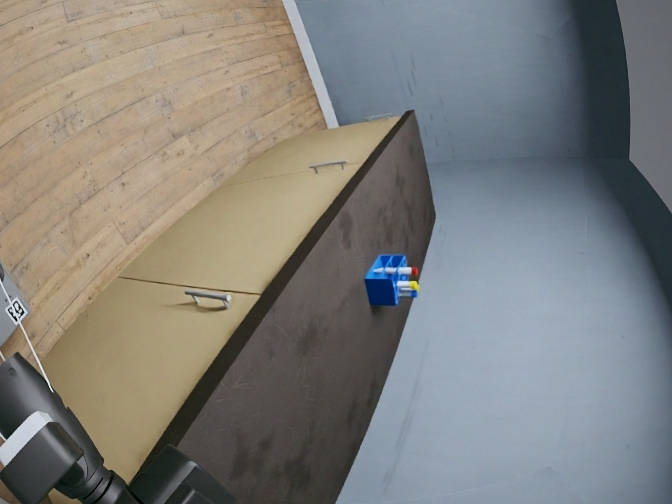

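Request:
execute_actions:
  actions:
    - {"r1":{"base":{"rotate_rad":-0.55}},"r2":{"joints":{"lift_m":0.97,"wrist_yaw_rad":1.4,"gripper_m":0.17}},"r3":{"base":{"rotate_rad":-1.525},"joints":{"lift_m":0.28,"head_pan_rad":-3.1,"head_tilt_rad":-0.9}}}
  cameras: []

Request:
execute_actions:
  actions:
    - {"r1":{"base":{"translate_m":-0.1}},"r2":{"joints":{"arm_m":0.35,"wrist_pitch_rad":-0.2},"base":{"translate_m":0.25}},"r3":{"base":{"translate_m":1.0}}}
  cameras: []

Request:
execute_actions:
  actions:
    - {"r2":{"joints":{"lift_m":0.92}},"r3":{"base":{"translate_m":0.98}}}
  cameras: []

Request:
execute_actions:
  actions:
    - {"r3":{"base":{"rotate_rad":2.45}}}
  cameras: ["r1_nav_camera","r3_nav_camera","r2_head_camera","r2_wrist_camera"]

Scene clock: 53.70 s.
r1.base_odometry: x=-2.641 y=-1.243 heading=-0.579 (m, m, rad; r1's odometry frame)
r1.turned_by_wheels: -0.550 (rad since the last result)
r1.turned_by_imu: -0.544 (rad since the last result)
r1.base_tilt: forward=+1.0 right=+1.4 (deg)
r1.lidar_m: 1.12 0.84 0.89 3.16 0.43 0.29 0.28 0.28 0.36 1.68 1.48 1.14
r1.head_depth_mm: - - 303 373 495 740 1101 / - - 302 372 493 736 - / - - 302 371 492 686 - / - - 301 370 490 730 - / - - 305 369 489 725 1113 / - - 304 368 487 722 1106 / - - 303 367 486 719 1107
r1.base_status: done
r1.joint_positions: lift_m=+0.310 arm_m=+0.002 wrist_yaw_rad=+3.000 wrist_pitch_rad=-0.417 wrist_roll_rad=-0.007 gripper_m=+0.037 head_pan_rad=-3.094 head_tilt_rad=-0.894
r1.joint_status: not commanded
r1.motor_effort: left_wheel=-6(7) right_wheel=-12(20) lift_m=+42(42) arm_m=+1(0) wrist_yaw_rad=+0(1) wrist_pitch_rad=+8(8) wrist_roll_rad=+1(0) gripper_m=+1(1) head_pan_rad=-3(3) head_tilt_rad=-3(3) (%)
r1.hand_pose: x=+0.0105 y=+0.0754 z=+0.3229 quat_wxyz=(+0.195, +0.698, +0.098, +0.682) (m; r1's base frame)
r1.wrist_depth_mm: 478 - - - - - 648 / 488 - - - - - 703 / 484 - 963 959 958 909 754 / 468 631 761 751 752 751 758 / 453 600 - 619 644 620 621 / 436 529 - 527 541 526 523 / 411 - - - 459 454 464
r2.base_odometry: x=-0.325 y=+1.699 heading=-1.924 (m, m, rad; r2's odometry frame)
r2.turned_by_wheels: +0.000 (rad since the last result)
r2.turned_by_imu: +0.000 (rad since the last result)
r2.base_tilt: forward=-1.6 right=+3.2 (deg)
r2.lidar_m: 1.08 2.47 3.30 3.37 1.10 0.78 0.75 0.77 0.31 0.30 0.31 0.42
r2.head_depth_mm: 1002 1056 1075 745 564 452 481 / 1108 1188 1090 743 563 493 575 / 1245 1348 855 742 562 614 704 / 1427 1543 1096 743 664 791 894 / 1676 1796 1095 777 896 1077 1236 / 2023 2213 1097 1016 1278 1478 1276 / 2065 2220 1275 1551 1832 1512 1272
r2.base_status: not commanded
r2.joint_positions: lift_m=+0.970 arm_m=+0.003 wrist_yaw_rad=+1.403 wrist_pitch_rad=-0.378 wrist_roll_rad=-0.007 gripper_m=+0.170 head_pan_rad=-0.593 head_tilt_rad=-0.495
r2.joint_status: all done
r2.motor_effort: left_wheel=-3(3) right_wheel=+3(3) lift_m=+48(49) arm_m=-1(1) wrist_yaw_rad=-3(4) wrist_pitch_rad=+5(5) wrist_roll_rad=+0(0) gripper_m=+0(92) head_pan_rad=-3(2) head_tilt_rad=-3(3) (%)
r2.hand_pose: x=+0.2047 y=-0.1863 z=+0.9917 quat_wxyz=(+0.618, +0.548, -0.442, +0.348) (m; r2's base frame)
r2.wrist_depth_mm: - - - - - 934 723 / - - - 726 626 685 700 / - - - 706 474 487 516 / - - - 735 358 367 381 / - - - 770 301 304 303 / - - - 822 260 - 252 / - - - 855 317 209 216
r3.base_odometry: x=+0.000 y=+0.000 heading=-1.525 (m, m, rad; r3's odometry frame)
r3.turned_by_wheels: -1.525 (rad since the last result)
r3.turned_by_imu: -1.501 (rad since the last result)
r3.base_tilt: forward=+0.1 right=+0.0 (deg)
r3.lidar_m: 2.77 3.04 2.14 1.00 0.79 0.78 0.84 1.25 1.31 1.86 1.99 2.36
r3.head_depth_mm: 716 807 925 1077 1289 1266 1137 / 763 866 999 1186 1384 1275 1204 / 819 931 1093 1312 1459 1277 - / 875 1022 1207 1492 1449 1274 1178 / 946 1114 1340 1617 1440 1283 1174 / 1034 1228 1501 1693 1450 1276 1145 / 1132 1386 1734 1680 1451 1281 1134
r3.base_status: done
r3.joint_positions: lift_m=+0.280 arm_m=-0.003 wrist_yaw_rad=+2.998 wrist_pitch_rad=-0.420 wrist_roll_rad=+0.000 gripper_m=+0.037 head_pan_rad=-3.093 head_tilt_rad=-0.889
r3.joint_status: all done
r3.motor_effort: left_wheel=+2(8) right_wheel=-3(10) lift_m=+27(29) arm_m=-1(1) wrist_yaw_rad=+2(2) wrist_pitch_rad=+11(11) wrist_roll_rad=+0(0) gripper_m=+0(0) head_pan_rad=-2(45) head_tilt_rad=-7(38) (%)
r3.hand_pose: x=+0.0109 y=+0.0794 z=+0.2925 quat_wxyz=(+0.197, +0.700, +0.098, +0.680) (m; r3's base frame)
r3.wrist_depth_mm: 626 - - - - - - / 641 - - - - - - / 686 - 955 980 - - - / 674 711 737 743 749 768 766 / 569 580 604 594 600 616 609 / 483 482 - 509 513 496 505 / 426 - - - 419 431 437
pictures: none
No camera images: the call's "cameras" was empty. Leave "cameras" out to get every camera's image.

Scene clock: 58.63 s.
r1.base_odometry: x=-2.725 y=-1.188 heading=-0.579 (m, m, rad; r1's odometry frame)
r1.turned_by_wheels: +0.000 (rad since the last result)
r1.turned_by_imu: +0.000 (rad since the last result)
r1.base_tilt: forward=+1.0 right=+1.3 (deg)
r1.lidar_m: 1.22 0.92 3.49 2.26 0.37 0.28 0.27 0.29 0.42 1.62 1.60 1.24
r1.head_depth_mm: - - 295 346 449 639 1032 / - - 298 354 462 666 - / - - 301 363 477 659 - / - - 304 373 495 731 - / - - 307 382 511 777 1131 / - - 312 393 530 821 1127 / - - 319 404 552 872 1105
r1.base_status: done
r1.joint_positions: lift_m=+0.310 arm_m=+0.002 wrist_yaw_rad=+3.000 wrist_pitch_rad=-0.417 wrist_roll_rad=-0.007 gripper_m=+0.037 head_pan_rad=-3.094 head_tilt_rad=-0.894
r1.joint_status: not commanded
r1.motor_effort: left_wheel=-5(17) right_wheel=-10(27) lift_m=+41(42) arm_m=+0(0) wrist_yaw_rad=+0(1) wrist_pitch_rad=+8(8) wrist_roll_rad=+0(1) gripper_m=+1(0) head_pan_rad=-2(3) head_tilt_rad=-4(3) (%)
r1.hand_pose: x=+0.0105 y=+0.0754 z=+0.3229 quat_wxyz=(+0.195, +0.698, +0.098, +0.682) (m; r1's base frame)
r1.wrist_depth_mm: 367 - - - - - 771 / 376 - - - - - 746 / 386 - 960 954 951 968 793 / 382 488 754 746 757 744 757 / 379 495 - 625 642 617 618 / 370 494 - 531 543 520 524 / 361 - - - 457 458 459
r2.base_odometry: x=-0.411 y=+1.465 heading=-1.924 (m, m, rad; r2's odometry frame)
r2.turned_by_wheels: +0.000 (rad since the last result)
r2.turned_by_imu: +0.000 (rad since the last result)
r2.base_tilt: forward=-1.6 right=+3.3 (deg)
r2.lidar_m: 1.06 2.22 2.96 3.84 1.47 1.04 1.00 0.43 0.31 0.30 0.30 0.41
r2.head_depth_mm: 991 1057 1063 651 564 455 463 / 1104 1177 1091 716 563 480 564 / 1237 1341 1092 742 565 611 699 / 1430 1553 1094 746 640 774 923 / 1660 1831 1095 781 855 1063 1240 / 1913 2091 1096 1000 1250 1481 1280 / 1835 1995 1267 2236 1891 1527 1275
r2.base_status: done
r2.joint_positions: lift_m=+0.970 arm_m=+0.350 wrist_yaw_rad=+1.401 wrist_pitch_rad=-0.222 wrist_roll_rad=-0.007 gripper_m=+0.170 head_pan_rad=-0.593 head_tilt_rad=-0.495
r2.joint_status: all done
r2.motor_effort: left_wheel=-3(4) right_wheel=+3(7) lift_m=+48(48) arm_m=+3(4) wrist_yaw_rad=-1(4) wrist_pitch_rad=+7(8) wrist_roll_rad=+0(0) gripper_m=+1(1) head_pan_rad=-3(3) head_tilt_rad=-2(2) (%)
r2.hand_pose: x=+0.2198 y=-0.5361 z=+1.0288 quat_wxyz=(+0.590, +0.511, -0.485, +0.395) (m; r2's base frame)
r2.wrist_depth_mm: - - - - 823 533 390 / - - - - 829 539 392 / - 844 655 738 727 533 394 / - 462 369 470 517 515 400 / 381 351 340 352 383 412 385 / - 282 288 297 302 - 318 / 232 236 240 245 250 253 260
r3.base_odometry: x=+0.046 y=-0.999 heading=-1.525 (m, m, rad; r3's odometry frame)
r3.turned_by_wheels: +0.000 (rad since the last result)
r3.turned_by_imu: -0.001 (rad since the last result)
r3.base_tilt: forward=+0.2 right=+0.0 (deg)
r3.lidar_m: 1.76 2.45 2.42 2.03 1.60 1.58 1.70 1.92 2.32 1.98 1.58 1.56
r3.head_depth_mm: 1498 1675 1878 1692 1448 1291 1146 / 1598 1817 1969 1683 1454 1274 1199 / 1691 1955 2008 1707 1456 1288 - / 1792 2132 2013 1690 1452 1286 1176 / 1993 2257 2019 1682 1465 1279 1170 / 2151 2377 1999 1689 1464 1275 1146 / 2380 2452 1998 1691 1465 1283 1143
r3.base_status: done
r3.joint_positions: lift_m=+0.280 arm_m=-0.003 wrist_yaw_rad=+2.998 wrist_pitch_rad=-0.420 wrist_roll_rad=+0.000 gripper_m=+0.037 head_pan_rad=-3.093 head_tilt_rad=-0.890
r3.joint_status: not commanded
r3.motor_effort: left_wheel=+1(9) right_wheel=-4(9) lift_m=+27(27) arm_m=-2(2) wrist_yaw_rad=+1(2) wrist_pitch_rad=+10(11) wrist_roll_rad=+0(1) gripper_m=+0(0) head_pan_rad=-2(3) head_tilt_rad=-7(7) (%)
r3.hand_pose: x=+0.0108 y=+0.0794 z=+0.2925 quat_wxyz=(+0.197, +0.700, +0.098, +0.680) (m; r3's base frame)
r3.wrist_depth_mm: - - - - - - - / - - - - - - - / 935 - 978 960 - - - / 712 698 740 743 740 754 759 / 587 582 616 591 601 604 607 / 488 484 - 513 512 511 510 / 431 - - - 417 428 433
pictures: none
No camera images: the call's "cameras" was empty. Leave "cameras" out to get every camera's image.

Scene clock: 63.60 s.
r1.base_odometry: x=-2.725 y=-1.188 heading=-0.579 (m, m, rad; r1's odometry frame)
r1.turned_by_wheels: +0.000 (rad since the last result)
r1.turned_by_imu: -0.001 (rad since the last result)
r1.base_tilt: forward=+0.9 right=+1.3 (deg)
r1.lidar_m: 1.22 0.92 1.52 3.85 0.36 0.28 0.27 0.29 0.42 1.62 1.60 1.24
r1.head_depth_mm: - - 296 346 448 640 1028 / - - 298 354 463 665 - / - - 301 364 477 659 - / - - 304 373 495 732 - / - - 307 383 512 775 1126 / - - 312 393 530 822 1121 / - - 319 404 552 876 1111
r1.base_status: not commanded
r1.joint_positions: lift_m=+0.310 arm_m=+0.002 wrist_yaw_rad=+3.000 wrist_pitch_rad=-0.417 wrist_roll_rad=-0.007 gripper_m=+0.037 head_pan_rad=-3.094 head_tilt_rad=-0.894
r1.joint_status: not commanded
r1.motor_effort: left_wheel=-5(6) right_wheel=-10(11) lift_m=+42(42) arm_m=+0(0) wrist_yaw_rad=+1(0) wrist_pitch_rad=+8(8) wrist_roll_rad=+1(1) gripper_m=+1(0) head_pan_rad=-2(2) head_tilt_rad=-4(3) (%)
r1.hand_pose: x=+0.0105 y=+0.0754 z=+0.3229 quat_wxyz=(+0.195, +0.698, +0.098, +0.682) (m; r1's base frame)
r1.wrist_depth_mm: 367 - - - - - 762 / 380 - - - - - 752 / 385 - 954 979 978 951 797 / 379 485 749 754 750 760 745 / 376 497 - 620 640 620 623 / 373 498 - 529 541 530 525 / 361 - - - 457 455 460
r2.base_odometry: x=-0.411 y=+1.465 heading=-1.924 (m, m, rad; r2's odometry frame)
r2.turned_by_wheels: +0.000 (rad since the last result)
r2.turned_by_imu: +0.000 (rad since the last result)
r2.base_tilt: forward=-1.6 right=+3.3 (deg)
r2.lidar_m: 1.06 2.21 2.96 3.83 1.47 1.05 1.00 0.43 0.31 0.29 0.30 0.41
r2.head_depth_mm: 993 1052 1063 653 564 454 463 / 1102 1184 1085 718 563 481 561 / 1245 1336 1090 747 565 613 699 / 1420 1537 1094 745 641 775 923 / 1661 1860 1093 780 857 1060 1246 / 1913 2093 1093 997 1250 1488 1278 / 1852 1975 1257 2184 1886 1517 1280
r2.base_status: not commanded
r2.joint_positions: lift_m=+0.920 arm_m=+0.350 wrist_yaw_rad=+1.401 wrist_pitch_rad=-0.221 wrist_roll_rad=-0.007 gripper_m=+0.170 head_pan_rad=-0.593 head_tilt_rad=-0.495
r2.joint_status: all done
r2.motor_effort: left_wheel=-3(3) right_wheel=+3(2) lift_m=+40(43) arm_m=+3(3) wrist_yaw_rad=-1(1) wrist_pitch_rad=+7(7) wrist_roll_rad=+0(0) gripper_m=+1(1) head_pan_rad=-2(3) head_tilt_rad=-2(2) (%)
r2.hand_pose: x=+0.2198 y=-0.5361 z=+0.9791 quat_wxyz=(+0.590, +0.511, -0.485, +0.395) (m; r2's base frame)
r2.wrist_depth_mm: - - - - 813 528 392 / - - 916 - 843 536 394 / - 511 345 517 610 537 396 / 362 352 321 355 392 408 390 / 273 267 274 282 289 314 306 / - 214 220 224 229 - 243 / 177 180 183 187 190 193 198
r3.base_odometry: x=+0.091 y=-1.978 heading=-1.525 (m, m, rad; r3's odometry frame)
r3.turned_by_wheels: +0.000 (rad since the last result)
r3.turned_by_imu: -0.001 (rad since the last result)
r3.base_tilt: forward=+0.1 right=+0.0 (deg)
r3.lidar_m: 0.81 1.23 1.84 1.98 2.40 2.37 2.55 2.74 2.15 1.06 1.13 0.81
r3.head_depth_mm: 2247 2409 2019 1690 1452 1286 1144 / 2430 2492 2001 1700 1450 1282 1198 / 2558 2484 2009 1703 1455 1286 - / 2776 2462 1995 1689 1475 1284 1175 / 2937 2481 2020 1674 1458 1276 1178 / 3095 2479 2016 1682 1457 1282 1142 / 3100 2484 2012 1683 1463 1276 1145
r3.base_status: done
r3.joint_positions: lift_m=+0.280 arm_m=-0.003 wrist_yaw_rad=+2.998 wrist_pitch_rad=-0.420 wrist_roll_rad=+0.000 gripper_m=+0.037 head_pan_rad=-3.093 head_tilt_rad=-0.890
r3.joint_status: not commanded
r3.motor_effort: left_wheel=+2(9) right_wheel=-3(8) lift_m=+27(28) arm_m=-1(1) wrist_yaw_rad=+2(2) wrist_pitch_rad=+11(11) wrist_roll_rad=+0(0) gripper_m=+1(0) head_pan_rad=-2(4) head_tilt_rad=-6(7) (%)
r3.hand_pose: x=+0.0108 y=+0.0794 z=+0.2925 quat_wxyz=(+0.197, +0.700, +0.098, +0.680) (m; r3's base frame)
r3.wrist_depth_mm: - - - - - - - / - - - - - - - / 926 - 948 1000 - - - / 714 703 732 741 745 743 769 / 590 585 620 598 605 604 615 / 484 488 - 516 510 500 508 / 431 - - - 416 434 438
pictures: none
No camera images: the call's "cameras" was empty. Leave "cameras" out to get every camera's image.

Scene clock: 66.33 s.
r1.base_odometry: x=-2.725 y=-1.188 heading=-0.579 (m, m, rad; r1's odometry frame)
r1.turned_by_wheels: +0.000 (rad since the last result)
r1.turned_by_imu: -0.001 (rad since the last result)
r1.base_tilt: forward=+1.0 right=+1.4 (deg)
r1.lidar_m: 1.22 0.92 1.45 1.45 0.37 0.28 0.27 0.29 0.42 1.62 1.60 1.24
r1.head_depth_mm: - - 296 346 448 639 1023 / - - 298 354 463 665 - / - - 302 364 478 659 - / - - 303 372 494 732 - / - - 307 383 512 777 1127 / - - 312 393 532 820 1130 / - - 319 405 552 871 1111
r1.base_status: not commanded
r1.joint_positions: lift_m=+0.310 arm_m=+0.002 wrist_yaw_rad=+3.000 wrist_pitch_rad=-0.417 wrist_roll_rad=-0.007 gripper_m=+0.037 head_pan_rad=-3.094 head_tilt_rad=-0.894
r1.joint_status: not commanded
r1.motor_effort: left_wheel=-5(5) right_wheel=-10(10) lift_m=+42(42) arm_m=+0(0) wrist_yaw_rad=+0(0) wrist_pitch_rad=+8(8) wrist_roll_rad=+0(1) gripper_m=+0(0) head_pan_rad=-2(1) head_tilt_rad=-4(3) (%)
r1.hand_pose: x=+0.0105 y=+0.0754 z=+0.3229 quat_wxyz=(+0.195, +0.698, +0.098, +0.682) (m; r1's base frame)
r1.wrist_depth_mm: 365 - - - - - 755 / 378 - - - - - 741 / 387 - 964 947 950 936 773 / 380 484 749 757 755 757 745 / 381 495 - 624 639 608 612 / 370 499 - 533 540 532 526 / 359 - - - 453 458 454
r2.base_odometry: x=-0.411 y=+1.465 heading=-1.924 (m, m, rad; r2's odometry frame)
r2.turned_by_wheels: +0.000 (rad since the last result)
r2.turned_by_imu: +0.000 (rad since the last result)
r2.base_tilt: forward=-1.7 right=+3.2 (deg)
r2.lidar_m: 1.07 2.21 2.96 3.84 1.47 1.05 1.00 0.43 0.31 0.29 0.30 0.41
r2.head_depth_mm: 990 1053 1061 655 565 454 464 / 1097 1177 1081 713 565 481 565 / 1237 1339 1094 745 565 611 697 / 1438 1551 1091 743 637 773 922 / 1658 1843 1095 781 859 1068 1244 / 1908 2086 1102 998 1258 1485 1271 / 1858 1977 1261 2207 1877 1532 1282
r2.base_status: not commanded
r2.joint_positions: lift_m=+0.920 arm_m=+0.350 wrist_yaw_rad=+1.401 wrist_pitch_rad=-0.221 wrist_roll_rad=-0.007 gripper_m=+0.170 head_pan_rad=-0.593 head_tilt_rad=-0.495
r2.joint_status: not commanded
r2.motor_effort: left_wheel=-3(3) right_wheel=+3(2) lift_m=+40(40) arm_m=+3(3) wrist_yaw_rad=-2(2) wrist_pitch_rad=+7(7) wrist_roll_rad=+0(0) gripper_m=+0(0) head_pan_rad=-3(3) head_tilt_rad=-3(3) (%)
r2.hand_pose: x=+0.2198 y=-0.5361 z=+0.9791 quat_wxyz=(+0.590, +0.511, -0.485, +0.395) (m; r2's base frame)
r2.wrist_depth_mm: - - - - 810 532 395 / - - 923 - 832 535 392 / - 517 345 518 611 540 395 / 362 352 324 358 393 411 390 / 273 268 273 283 289 313 308 / - 214 220 225 230 - 243 / 177 180 184 187 190 193 199
r3.base_odometry: x=+0.091 y=-1.978 heading=+0.925 (m, m, rad; r3's odometry frame)
r3.turned_by_wheels: +2.450 (rad since the last result)
r3.turned_by_imu: +2.415 (rad since the last result)
r3.base_tilt: forward=+0.1 right=+0.1 (deg)
r3.lidar_m: 2.37 2.42 2.74 2.41 1.17 1.06 1.44 0.81 1.02 1.84 1.88 2.44
r3.head_depth_mm: 1623 1490 1807 1692 1464 1278 1139 / 2893 1683 1817 1680 1457 1279 1196 / 2975 2501 1955 1692 1454 1281 - / 2911 2465 1990 1678 1457 1283 1184 / 2885 2498 2017 1689 1456 1285 1184 / 2897 2485 1987 1682 1426 1273 1133 / 2816 2470 1035 1133 1374 1274 1144
r3.base_status: done
r3.joint_positions: lift_m=+0.280 arm_m=-0.002 wrist_yaw_rad=+2.998 wrist_pitch_rad=-0.420 wrist_roll_rad=+0.000 gripper_m=+0.037 head_pan_rad=-3.094 head_tilt_rad=-0.890
r3.joint_status: not commanded
r3.motor_effort: left_wheel=-2(7) right_wheel=+3(15) lift_m=+28(28) arm_m=-2(2) wrist_yaw_rad=+2(2) wrist_pitch_rad=+11(10) wrist_roll_rad=+1(0) gripper_m=+0(0) head_pan_rad=-3(2) head_tilt_rad=-6(6) (%)
r3.hand_pose: x=+0.0108 y=+0.0794 z=+0.2925 quat_wxyz=(+0.197, +0.700, +0.098, +0.680) (m; r3's base frame)
r3.wrist_depth_mm: - - - - - - - / - - - - - - - / 933 - 970 976 - - - / 705 700 731 742 751 749 781 / 579 578 609 588 601 613 608 / 484 484 - 513 510 507 513 / 430 - - - 419 434 432
pictures: r1_nav_camera (sideways: a quarter turn counterclockwise sets it upright), r2_head_camera (sideways: a quarter turn clockwise sets it upright), r2_wrist_camera, r3_nav_camera (sideways: a quarter turn counterclockwise sets it upright)
camera_calibration (this result's frames):
r1_nav_camera: T_world_to_cam=[[-0.744447, -0.0978105, 0.660478, -0.815213], [-0.127304, 0.991858, 0.0033962, 0.0499166], [-0.655433, -0.0815531, -0.750838, 0.935017], [0, 0, 0, 1]] pos_world=[0.0123117, -0.0529931, 1.24031]
r2_head_camera: T_world_to_cam=[[-0.429881, 0.26983, -0.861623, 1.14217], [0.540665, 0.841214, -0.00630971, 0.00602158], [0.723107, -0.468562, -0.50751, 0.610207], [0, 0, 0, 1]] pos_world=[0.0464987, -0.0273391, 1.29385]
r2_wrist_camera: T_world_to_cam=[[-0.187725, -0.980349, 0.0606273, -0.550252], [-0.403058, 0.0205982, -0.914943, 1.02274], [0.895714, -0.196194, -0.399004, 0.252964], [0, 0, 0, 1]] pos_world=[0.0823451, -0.510875, 1.07004]
r3_nav_camera: T_world_to_cam=[[-0.811117, 0.00107097, 0.584882, -0.706798], [-0.0437168, 0.99709, -0.0624524, 0.134266], [-0.583247, -0.0762254, -0.80871, 1.00856], [0, 0, 0, 1]] pos_world=[0.0208149, -0.0562401, 1.23741]
Images, in order (width x height): r1_nav_camera 672x504, r2_head_camera 896x504, r2_wrist_camera 644x364, r3_nav_camera 672x504.

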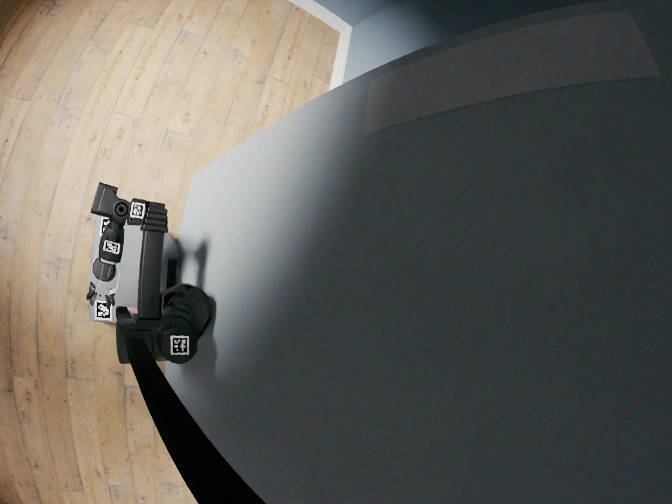

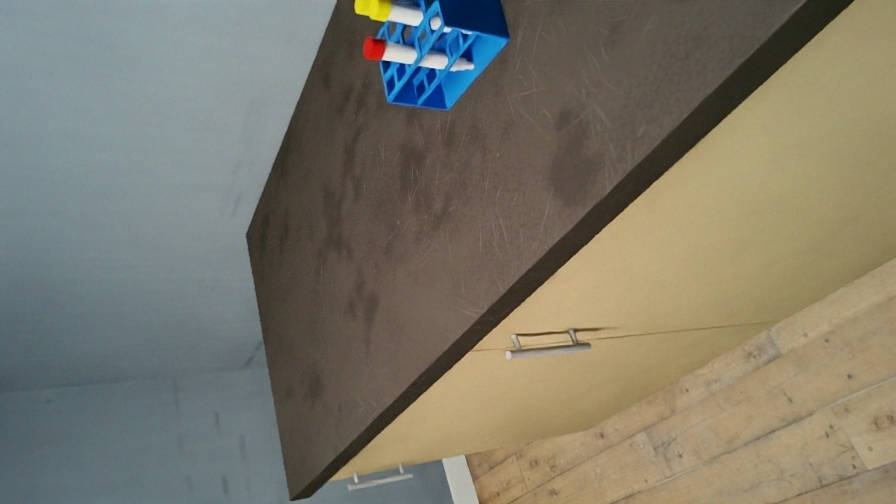

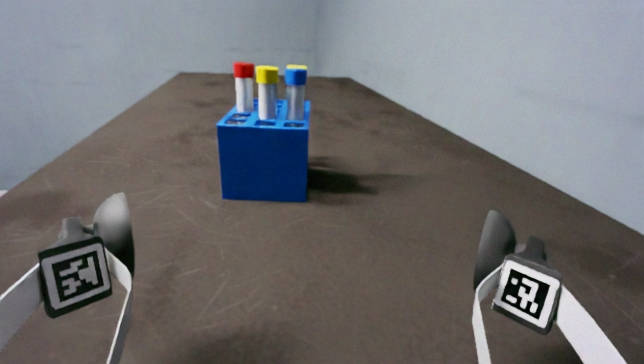

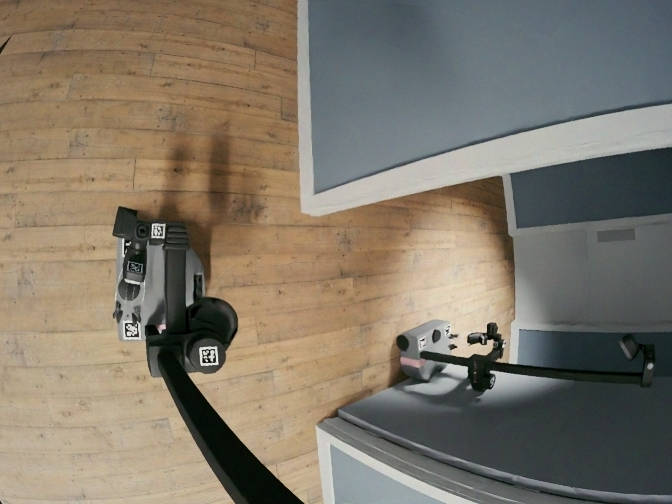

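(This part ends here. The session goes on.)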